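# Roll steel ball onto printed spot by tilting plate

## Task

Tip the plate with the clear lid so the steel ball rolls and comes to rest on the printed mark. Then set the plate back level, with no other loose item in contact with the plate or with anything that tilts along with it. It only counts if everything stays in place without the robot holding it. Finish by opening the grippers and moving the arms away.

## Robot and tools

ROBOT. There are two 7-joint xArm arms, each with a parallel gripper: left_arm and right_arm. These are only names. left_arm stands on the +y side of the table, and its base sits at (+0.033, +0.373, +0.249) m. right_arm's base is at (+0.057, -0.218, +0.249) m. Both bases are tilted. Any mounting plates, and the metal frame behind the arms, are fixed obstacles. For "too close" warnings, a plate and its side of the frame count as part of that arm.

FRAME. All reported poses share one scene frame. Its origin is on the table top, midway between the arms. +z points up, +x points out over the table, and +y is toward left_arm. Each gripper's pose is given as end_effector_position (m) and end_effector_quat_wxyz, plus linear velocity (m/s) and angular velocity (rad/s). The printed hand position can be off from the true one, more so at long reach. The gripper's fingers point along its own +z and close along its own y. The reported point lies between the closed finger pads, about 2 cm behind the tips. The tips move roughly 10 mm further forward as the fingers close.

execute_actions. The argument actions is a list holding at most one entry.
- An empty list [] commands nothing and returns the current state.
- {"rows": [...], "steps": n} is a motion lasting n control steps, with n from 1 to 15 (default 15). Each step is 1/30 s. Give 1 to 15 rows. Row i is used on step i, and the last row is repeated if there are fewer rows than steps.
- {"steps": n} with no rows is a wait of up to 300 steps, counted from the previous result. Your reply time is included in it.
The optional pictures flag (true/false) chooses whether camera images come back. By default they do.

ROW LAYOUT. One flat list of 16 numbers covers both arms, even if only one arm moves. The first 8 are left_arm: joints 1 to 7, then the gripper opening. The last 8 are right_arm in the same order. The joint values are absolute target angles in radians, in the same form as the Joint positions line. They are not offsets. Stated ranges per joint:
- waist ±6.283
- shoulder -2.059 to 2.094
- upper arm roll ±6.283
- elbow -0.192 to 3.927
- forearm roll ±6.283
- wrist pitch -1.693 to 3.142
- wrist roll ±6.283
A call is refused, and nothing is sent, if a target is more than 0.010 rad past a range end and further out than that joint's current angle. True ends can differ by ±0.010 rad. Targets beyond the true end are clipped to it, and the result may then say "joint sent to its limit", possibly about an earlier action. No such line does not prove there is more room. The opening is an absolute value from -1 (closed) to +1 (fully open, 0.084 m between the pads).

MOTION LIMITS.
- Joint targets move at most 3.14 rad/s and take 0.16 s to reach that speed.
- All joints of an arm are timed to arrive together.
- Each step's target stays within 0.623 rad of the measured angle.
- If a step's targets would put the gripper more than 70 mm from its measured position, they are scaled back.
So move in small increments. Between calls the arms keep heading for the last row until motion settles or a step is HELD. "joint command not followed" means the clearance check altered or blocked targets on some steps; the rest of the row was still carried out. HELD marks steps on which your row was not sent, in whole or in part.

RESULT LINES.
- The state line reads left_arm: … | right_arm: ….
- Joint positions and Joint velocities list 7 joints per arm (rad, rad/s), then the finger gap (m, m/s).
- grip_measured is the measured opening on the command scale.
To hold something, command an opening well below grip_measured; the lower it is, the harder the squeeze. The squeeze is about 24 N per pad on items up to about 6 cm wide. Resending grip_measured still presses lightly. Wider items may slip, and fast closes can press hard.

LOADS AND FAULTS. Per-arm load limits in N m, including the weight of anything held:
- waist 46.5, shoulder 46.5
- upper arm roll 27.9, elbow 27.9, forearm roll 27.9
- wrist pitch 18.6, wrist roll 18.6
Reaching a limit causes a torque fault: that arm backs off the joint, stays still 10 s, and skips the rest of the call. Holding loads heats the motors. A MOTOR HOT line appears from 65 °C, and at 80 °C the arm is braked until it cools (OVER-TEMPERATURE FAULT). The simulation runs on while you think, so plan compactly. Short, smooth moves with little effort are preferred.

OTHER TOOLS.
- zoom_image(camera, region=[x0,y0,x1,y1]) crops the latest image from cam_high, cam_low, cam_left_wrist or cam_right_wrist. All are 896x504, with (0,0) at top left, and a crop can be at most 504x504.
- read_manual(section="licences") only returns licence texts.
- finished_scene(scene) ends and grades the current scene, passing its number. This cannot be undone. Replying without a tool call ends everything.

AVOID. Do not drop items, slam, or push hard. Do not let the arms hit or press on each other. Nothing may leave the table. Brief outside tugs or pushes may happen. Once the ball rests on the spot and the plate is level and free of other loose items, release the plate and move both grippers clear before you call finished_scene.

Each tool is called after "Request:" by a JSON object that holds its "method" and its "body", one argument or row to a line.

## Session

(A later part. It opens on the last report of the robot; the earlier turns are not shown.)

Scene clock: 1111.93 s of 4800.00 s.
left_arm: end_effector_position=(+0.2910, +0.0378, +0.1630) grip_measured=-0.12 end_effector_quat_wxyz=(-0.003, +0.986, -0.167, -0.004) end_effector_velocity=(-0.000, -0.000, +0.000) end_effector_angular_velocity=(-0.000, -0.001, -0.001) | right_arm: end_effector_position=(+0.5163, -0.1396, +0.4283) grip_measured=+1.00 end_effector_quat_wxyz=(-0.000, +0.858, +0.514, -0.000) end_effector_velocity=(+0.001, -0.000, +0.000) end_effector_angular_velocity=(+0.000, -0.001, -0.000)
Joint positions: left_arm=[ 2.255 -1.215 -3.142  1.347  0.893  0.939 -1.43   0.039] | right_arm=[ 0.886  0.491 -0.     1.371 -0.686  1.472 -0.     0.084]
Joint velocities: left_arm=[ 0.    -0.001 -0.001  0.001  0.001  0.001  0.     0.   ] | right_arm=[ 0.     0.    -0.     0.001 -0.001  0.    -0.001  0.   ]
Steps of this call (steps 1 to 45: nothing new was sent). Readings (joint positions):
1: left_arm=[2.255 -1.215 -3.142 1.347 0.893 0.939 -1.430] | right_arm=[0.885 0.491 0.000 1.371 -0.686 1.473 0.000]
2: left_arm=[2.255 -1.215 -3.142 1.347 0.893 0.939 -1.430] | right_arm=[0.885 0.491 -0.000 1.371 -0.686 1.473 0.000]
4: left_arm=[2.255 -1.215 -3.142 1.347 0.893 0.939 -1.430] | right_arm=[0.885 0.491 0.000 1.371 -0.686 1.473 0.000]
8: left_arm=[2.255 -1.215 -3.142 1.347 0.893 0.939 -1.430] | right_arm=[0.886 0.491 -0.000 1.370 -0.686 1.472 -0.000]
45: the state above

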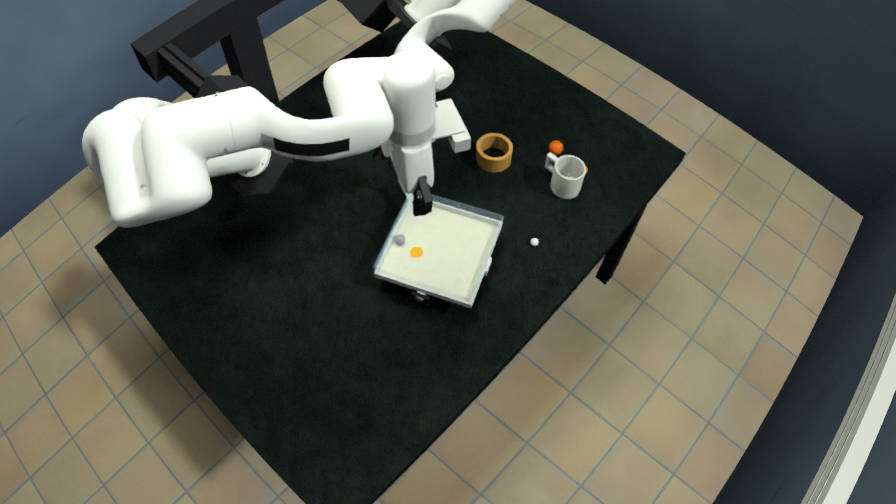

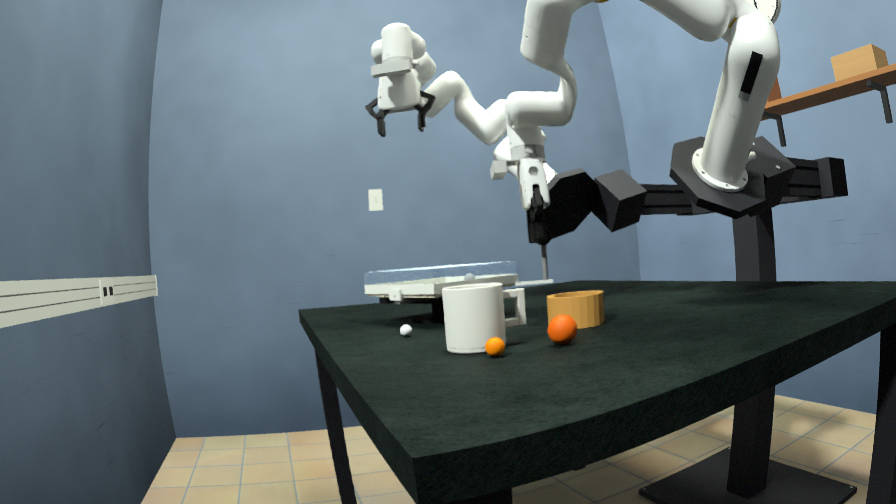

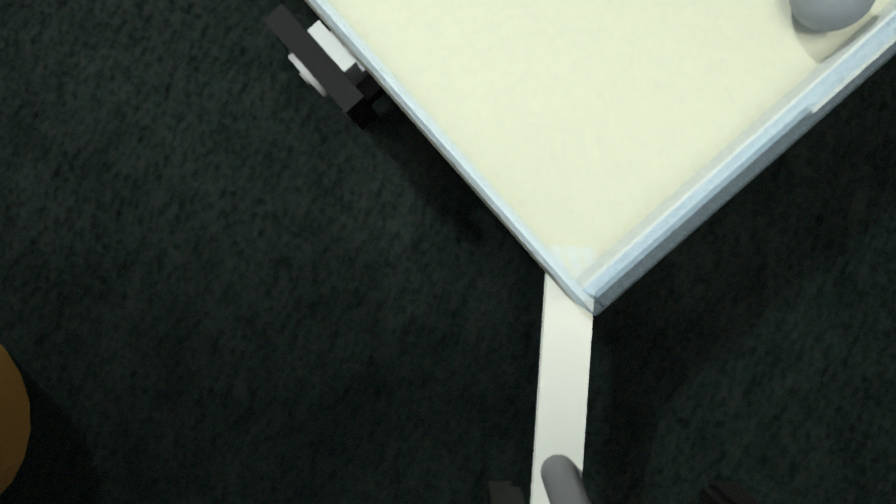

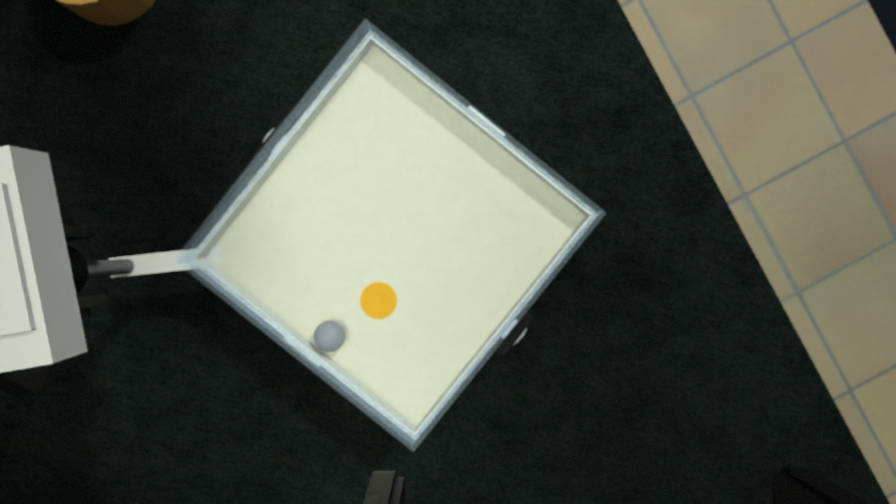

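Request:
{"method": "execute_actions", "body": {
  "actions": [
    {"rows":[[2.2556,-1.2090,-3.1416,1.3427,0.8925,0.9391,-1.43,-0.3,0.8855,0.4906,0.0,1.3705,-0.6863,1.4725,0.0,1]],"steps":15}
  ]
}}

Request:
{"method": "execute_actions", "body": {
  "actions": [
    {"rows":[[2.2556,-1.2090,-3.1416,1.3427,0.8925,0.9391,-1.43,-0.3,0.8855,0.4906,0.0,1.3705,-0.6863,1.4725,0.0,1],[2.2556,-1.2090,-3.1416,1.3427,0.8925,0.9391,-1.43,-0.3,0.8855,0.4906,0.0,1.3705,-0.6863,1.4725,0.0,1],[2.2556,-1.2090,-3.1416,1.3427,0.8925,0.9391,-1.43,-0.3,0.8855,0.4906,0.0,1.3705,-0.6863,1.4725,0.0,1],[2.2556,-1.2090,-3.1416,1.3427,0.8925,0.9391,-1.43,-0.3,0.8855,0.4906,0.0,1.3705,-0.6863,1.4725,0.0,1],[2.2556,-1.2090,-3.1416,1.3427,0.8925,0.9391,-1.43,-0.3,0.8855,0.4906,0.0,1.3705,-0.6863,1.4725,0.0,1],[2.2556,-1.2090,-3.1416,1.3427,0.8925,0.9391,-1.43,-0.3,0.8855,0.4906,0.0,1.3705,-0.6863,1.4725,0.0,1],[2.2556,-1.2090,-3.1416,1.3427,0.8925,0.9391,-1.43,-0.3,0.8855,0.4906,0.0,1.3705,-0.6863,1.4725,0.0,1],[2.2556,-1.2090,-3.1416,1.3427,0.8925,0.9391,-1.43,-0.3,0.8855,0.4906,0.0,1.3705,-0.6863,1.4725,0.0,1],[2.2556,-1.2090,-3.1416,1.3427,0.8925,0.9391,-1.43,-0.3,0.8855,0.4906,0.0,1.3705,-0.6863,1.4725,0.0,1],[2.2555,-1.2147,-3.1416,1.3465,0.8925,0.9391,-1.43,-0.3,0.8855,0.4906,0.0,1.3705,-0.6863,1.4725,0.0,1]],"steps":15}
  ]
}}

Request:
{"method": "execute_actions", "body": {
  "actions": [
    {"steps":30}
  ]
}}

Request:
{"method": "execute_actions", "body": {
  "actions": [
    {"steps":60}
  ]
}}

Scene clock: 1174.33 s of 4800.00 s.
left_arm: end_effector_position=(+0.2919, +0.0384, +0.1646) grip_measured=-0.12 end_effector_quat_wxyz=(-0.003, +0.986, -0.166, -0.004) end_effector_velocity=(+0.001, +0.001, -0.000) end_effector_angular_velocity=(+0.001, -0.001, +0.001) | right_arm: end_effector_position=(+0.5163, -0.1396, +0.4283) grip_measured=+1.00 end_effector_quat_wxyz=(-0.000, +0.858, +0.514, -0.000) end_effector_velocity=(+0.001, -0.000, +0.000) end_effector_angular_velocity=(+0.000, -0.001, -0.001)
Joint positions: left_arm=[ 2.256 -1.209 -3.142  1.343  0.893  0.939 -1.43   0.039] | right_arm=[ 0.886  0.491  0.     1.371 -0.686  1.472  0.     0.084]
Joint velocities: left_arm=[ 0.     0.001  0.001 -0.     0.     0.    -0.    -0.   ] | right_arm=[ 0.     0.    -0.001  0.001 -0.001 -0.     0.    -0.   ]
Steps of this call (steps 1 to 90: nothing new was sent; then 58.90 s passed at rest; steps 91 to 105: all 15 steps of this action). Readings (joint positions):
91: left_arm=[2.256 -1.215 -3.142 1.346 0.893 0.939 -1.430] | right_arm=[0.885 0.491 0.000 1.371 -0.686 1.472 -0.000]
92: left_arm=[2.256 -1.214 -3.142 1.346 0.893 0.939 -1.430] | right_arm=[0.885 0.491 -0.000 1.370 -0.686 1.472 -0.000]
94: left_arm=[2.256 -1.212 -3.142 1.345 0.893 0.939 -1.430] | right_arm=[0.886 0.491 -0.000 1.370 -0.686 1.472 -0.000]
98: left_arm=[2.256 -1.210 -3.142 1.343 0.892 0.939 -1.430] | right_arm=[0.886 0.491 -0.000 1.371 -0.686 1.472 -0.000]
105: the state above

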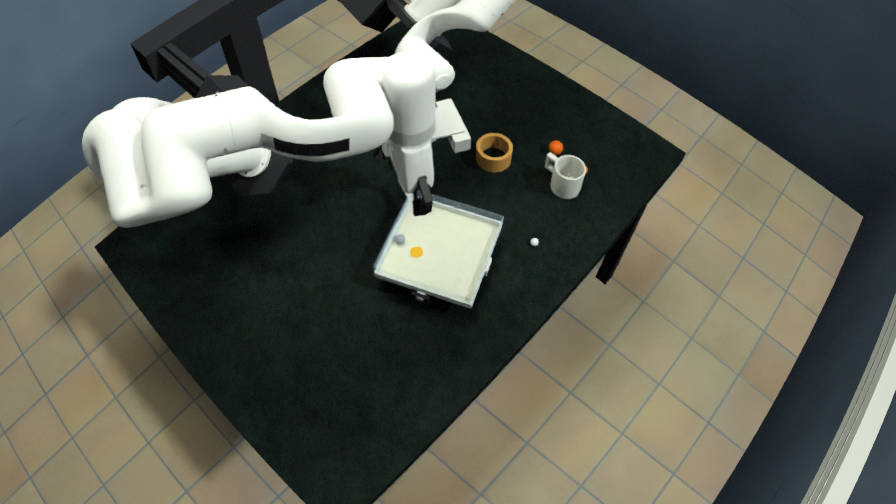

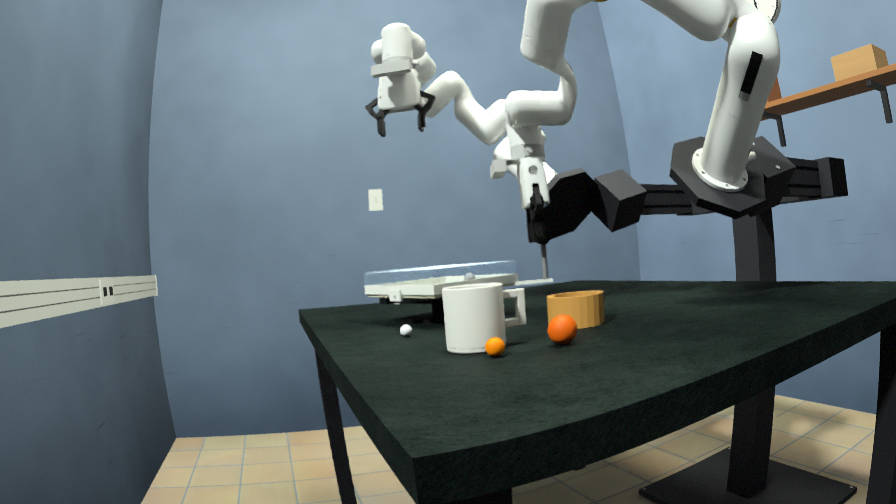

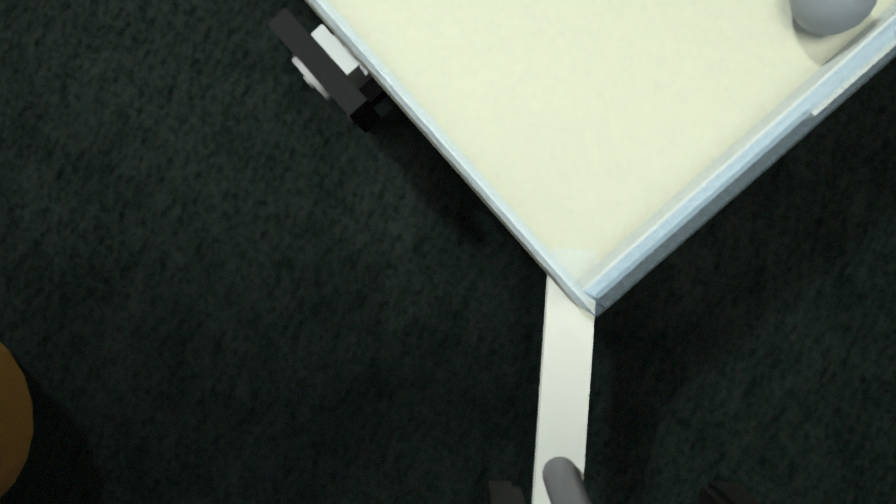

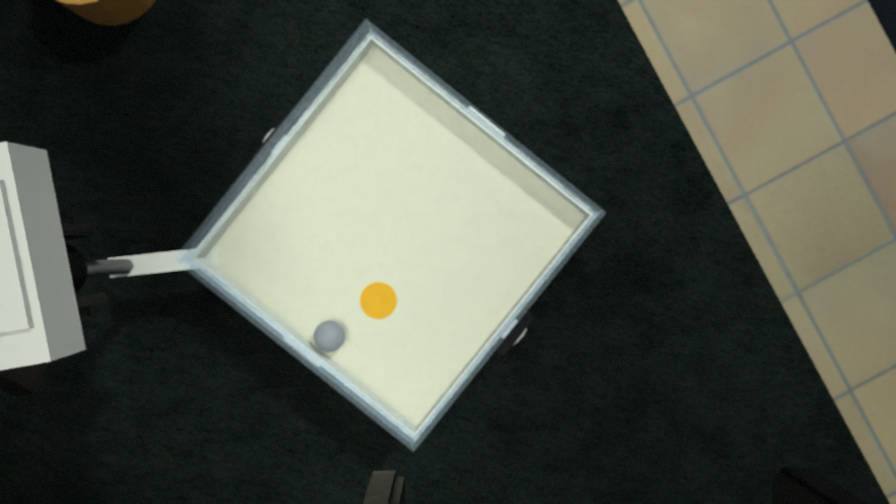

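Scene clock: 1174.83 s of 4800.00 s.
left_arm: end_effector_position=(+0.2914, +0.0383, +0.1633) grip_measured=-0.12 end_effector_quat_wxyz=(-0.004, +0.986, -0.167, -0.004) end_effector_velocity=(-0.003, -0.001, -0.007) end_effector_angular_velocity=(+0.008, +0.003, -0.003) | right_arm: end_effector_position=(+0.5163, -0.1396, +0.4283) grip_measured=+1.00 end_effector_quat_wxyz=(-0.000, +0.858, +0.514, -0.000) end_effector_velocity=(-0.000, +0.001, +0.000) end_effector_angular_velocity=(+0.001, +0.000, +0.000)
Joint positions: left_arm=[ 2.256 -1.213 -3.141  1.345  0.892  0.94  -1.43   0.039] | right_arm=[ 0.885  0.491 -0.     1.371 -0.686  1.472  0.     0.084]
Joint velocities: left_arm=[ 0.001 -0.019  0.004  0.009  0.    -0.002 -0.001 -0.   ] | right_arm=[ 0.     0.     0.    -0.     0.001 -0.     0.001 -0.   ]
Steps of this call (steps 1 to 15: all 15 steps of this action). Readings (joint positions):
1: left_arm=[2.256 -1.209 -3.142 1.343 0.893 0.939 -1.430] | right_arm=[0.885 0.491 0.000 1.371 -0.686 1.472 0.000]
2: left_arm=[2.256 -1.209 -3.142 1.343 0.893 0.939 -1.430] | right_arm=[0.885 0.491 -0.000 1.371 -0.686 1.472 -0.000]
4: left_arm=[2.256 -1.209 -3.142 1.343 0.893 0.939 -1.430] | right_arm=[0.885 0.491 0.000 1.371 -0.686 1.472 -0.000]
8: left_arm=[2.256 -1.209 -3.142 1.343 0.893 0.939 -1.430] | right_arm=[0.885 0.491 -0.000 1.371 -0.686 1.472 0.000]
15: the state above

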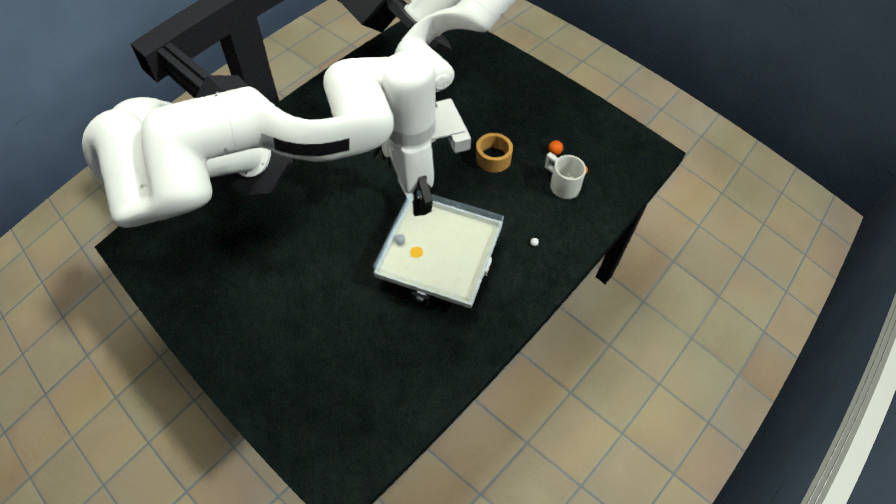

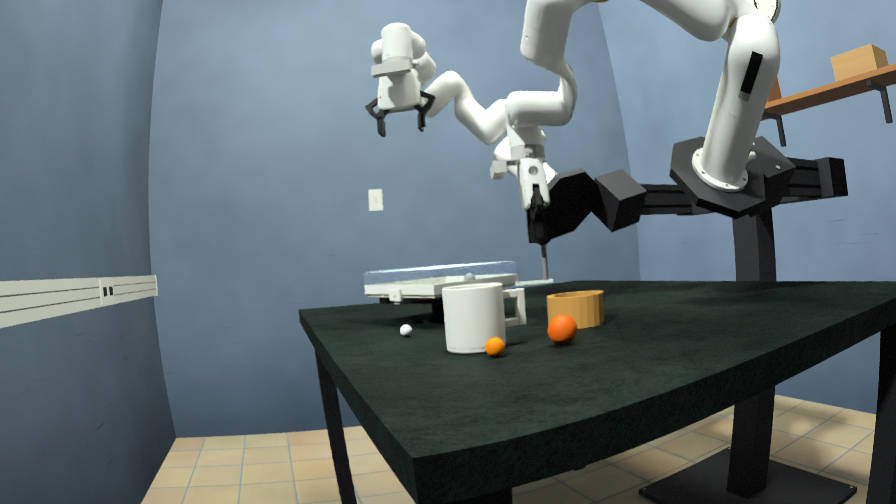

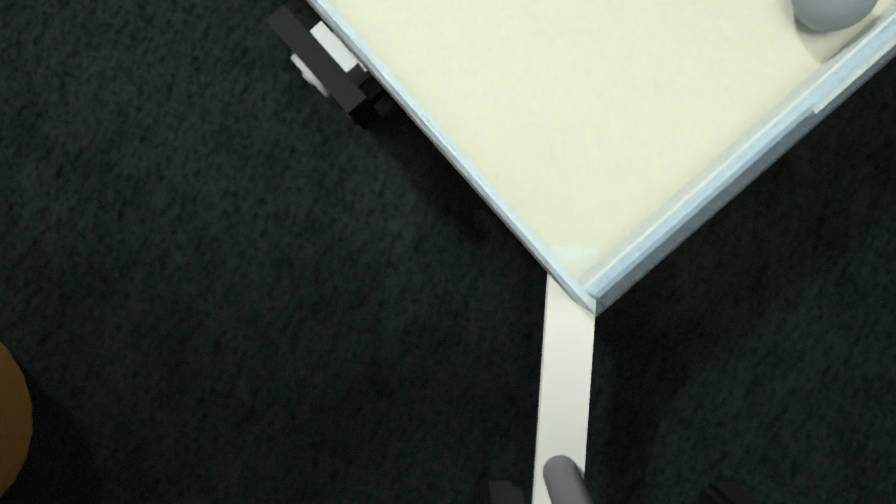

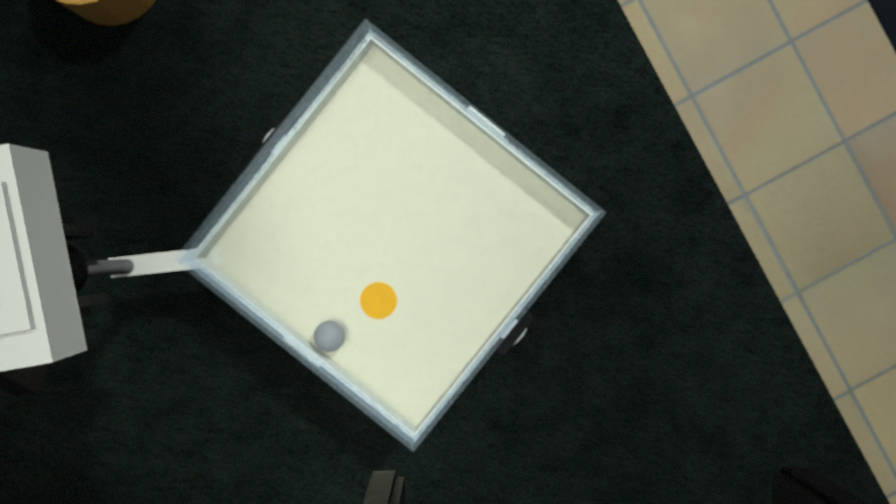

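Scene clock: 1175.83 s of 4800.00 s.
left_arm: end_effector_position=(+0.2910, +0.0379, +0.1628) grip_measured=-0.12 end_effector_quat_wxyz=(-0.004, +0.986, -0.167, -0.004) end_effector_velocity=(-0.000, -0.001, +0.000) end_effector_angular_velocity=(-0.002, -0.001, -0.001) | right_arm: end_effector_position=(+0.5163, -0.1396, +0.4283) grip_measured=+1.00 end_effector_quat_wxyz=(-0.000, +0.858, +0.514, -0.000) end_effector_velocity=(-0.001, +0.000, -0.000) end_effector_angular_velocity=(-0.001, +0.000, +0.002)
Joint positions: left_arm=[ 2.256 -1.215 -3.141  1.346  0.892  0.939 -1.43   0.039] | right_arm=[ 0.885  0.491  0.     1.371 -0.686  1.473 -0.     0.084]
Joint velocities: left_arm=[-0.001  0.    -0.     0.     0.001 -0.001  0.    -0.   ] | right_arm=[ 0.     0.     0.001 -0.001 -0.     0.001 -0.001  0.   ]
Steps of this call (steps 1 to 15: the robot went on to your last target; steps 16 to 30: nothing new was sent). Readings (joint positions):
1: left_arm=[2.256 -1.213 -3.141 1.345 0.892 0.940 -1.430] | right_arm=[0.885 0.491 0.000 1.371 -0.686 1.473 -0.000]
2: left_arm=[2.256 -1.214 -3.141 1.346 0.892 0.940 -1.430] | right_arm=[0.886 0.491 -0.000 1.371 -0.686 1.472 0.000]
4: left_arm=[2.256 -1.214 -3.141 1.346 0.892 0.940 -1.430] | right_arm=[0.885 0.491 -0.000 1.370 -0.686 1.472 -0.000]
8: left_arm=[2.256 -1.215 -3.141 1.346 0.892 0.940 -1.430] | right_arm=[0.885 0.491 0.000 1.371 -0.686 1.473 0.000]
30: the state above
All arms were judged still, so your last target was given up. Only a new action makes them travel on or press farther. Fingers that are still opening or closing keep moving.

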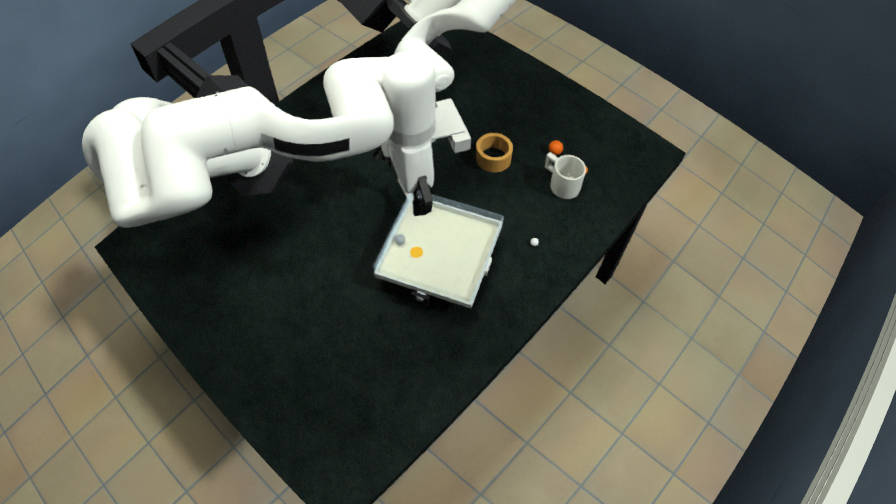

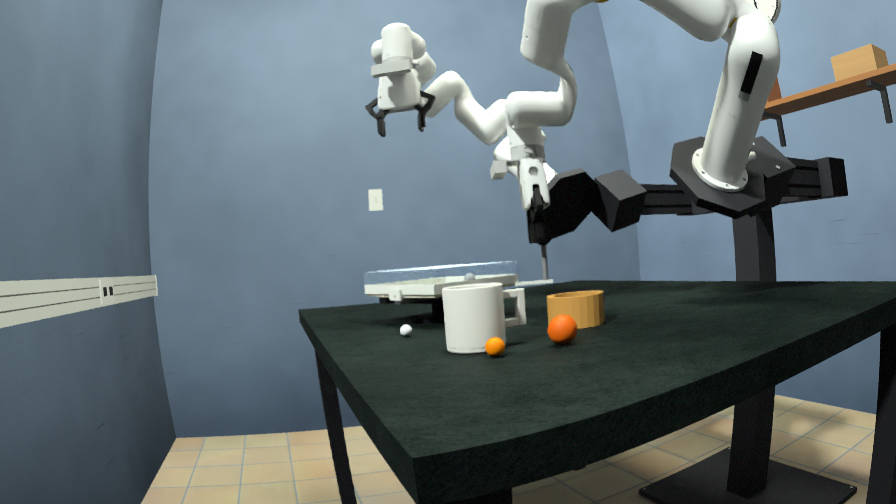

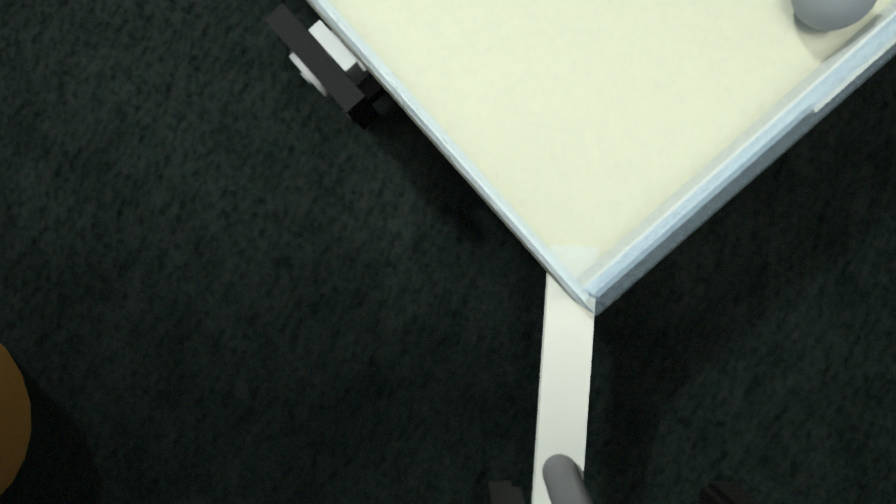

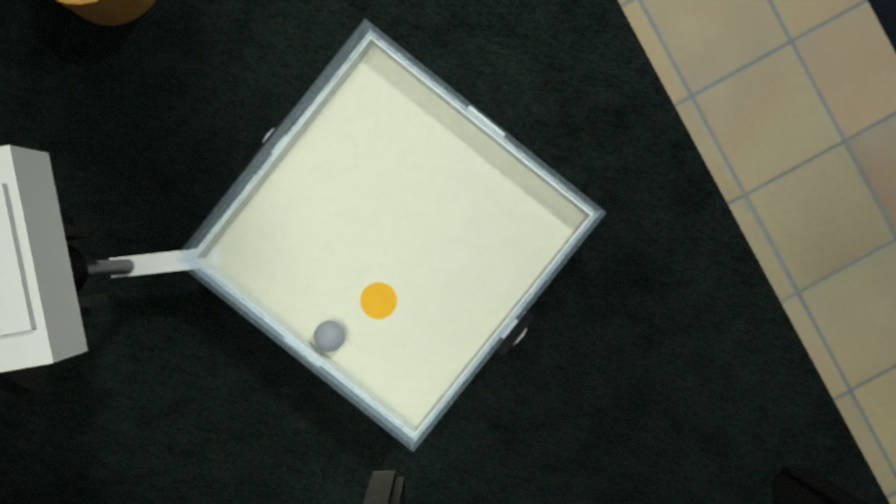

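Scene clock: 1177.83 s of 4800.00 s.
left_arm: end_effector_position=(+0.2910, +0.0378, +0.1630) grip_measured=-0.12 end_effector_quat_wxyz=(-0.003, +0.986, -0.167, -0.004) end_effector_velocity=(-0.000, +0.000, -0.000) end_effector_angular_velocity=(+0.001, -0.000, -0.002) | right_arm: end_effector_position=(+0.5163, -0.1396, +0.4283) grip_measured=+1.00 end_effector_quat_wxyz=(-0.000, +0.858, +0.514, -0.000) end_effector_velocity=(-0.000, -0.000, -0.000) end_effector_angular_velocity=(+0.000, +0.003, -0.001)
Joint positions: left_arm=[ 2.256 -1.215 -3.142  1.346  0.893  0.939 -1.43   0.039] | right_arm=[ 0.886  0.491 -0.     1.371 -0.686  1.472  0.     0.084]
Joint velocities: left_arm=[-0.    -0.     0.    -0.001  0.001 -0.     0.001 -0.   ] | right_arm=[ 0.    -0.    -0.001 -0.001  0.002  0.     0.     0.   ]
Steps of this call (steps 1 to 60: nothing new was sent). Readings (joint positions):
1: left_arm=[2.256 -1.215 -3.141 1.346 0.892 0.939 -1.430] | right_arm=[0.885 0.491 -0.000 1.371 -0.686 1.472 -0.000]
2: left_arm=[2.256 -1.215 -3.141 1.346 0.892 0.939 -1.430] | right_arm=[0.885 0.491 -0.000 1.370 -0.686 1.472 -0.000]
4: left_arm=[2.256 -1.215 -3.141 1.346 0.892 0.939 -1.430] | right_arm=[0.885 0.491 0.000 1.371 -0.686 1.472 -0.000]
8: left_arm=[2.256 -1.215 -3.141 1.346 0.892 0.939 -1.430] | right_arm=[0.885 0.491 -0.000 1.370 -0.686 1.473 0.000]
60: the state above

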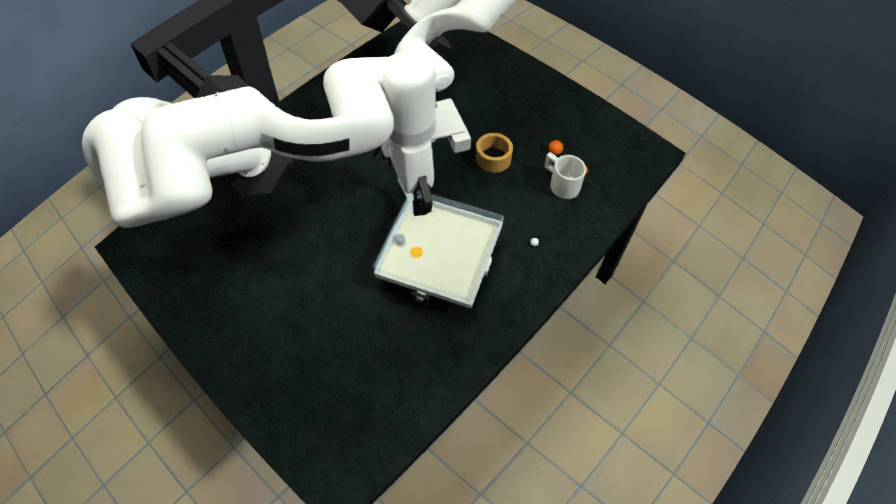

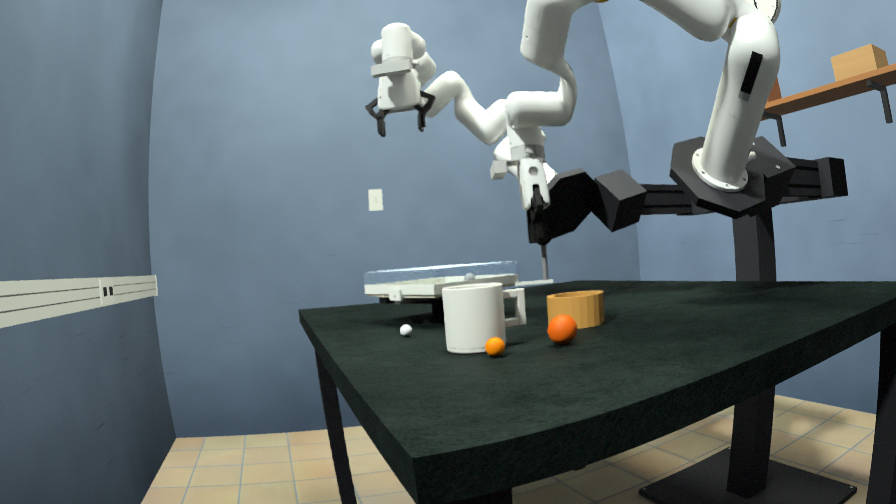

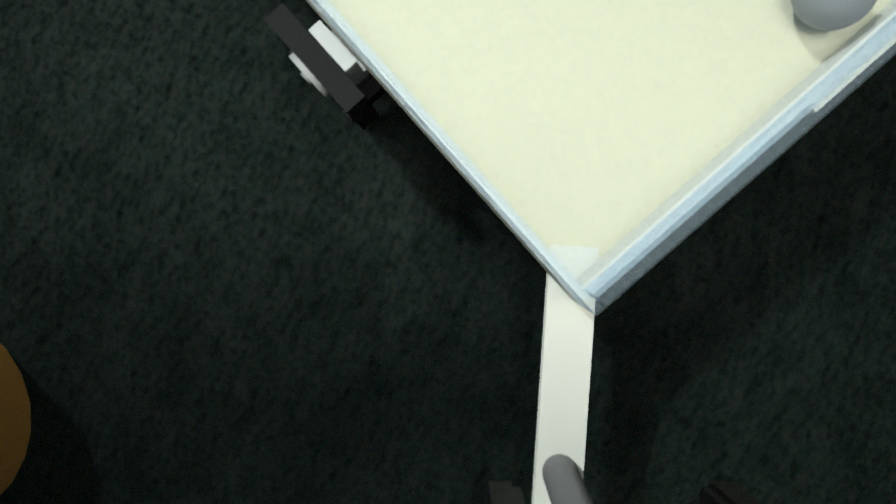

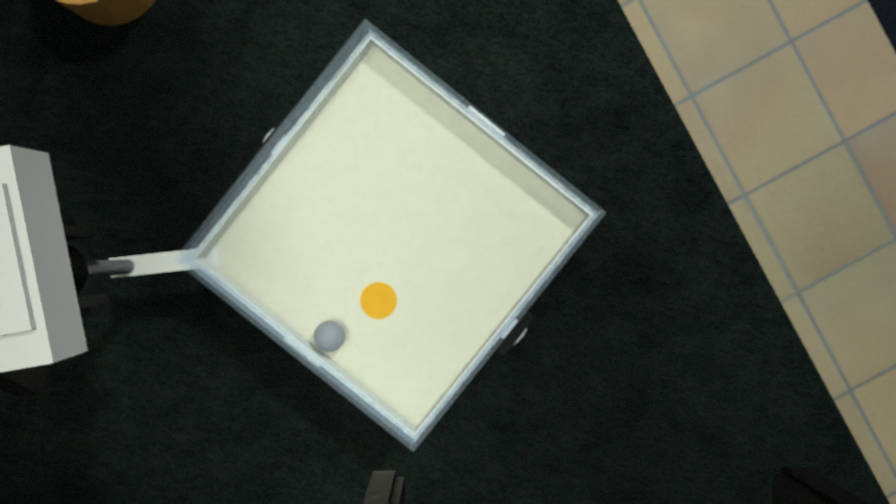

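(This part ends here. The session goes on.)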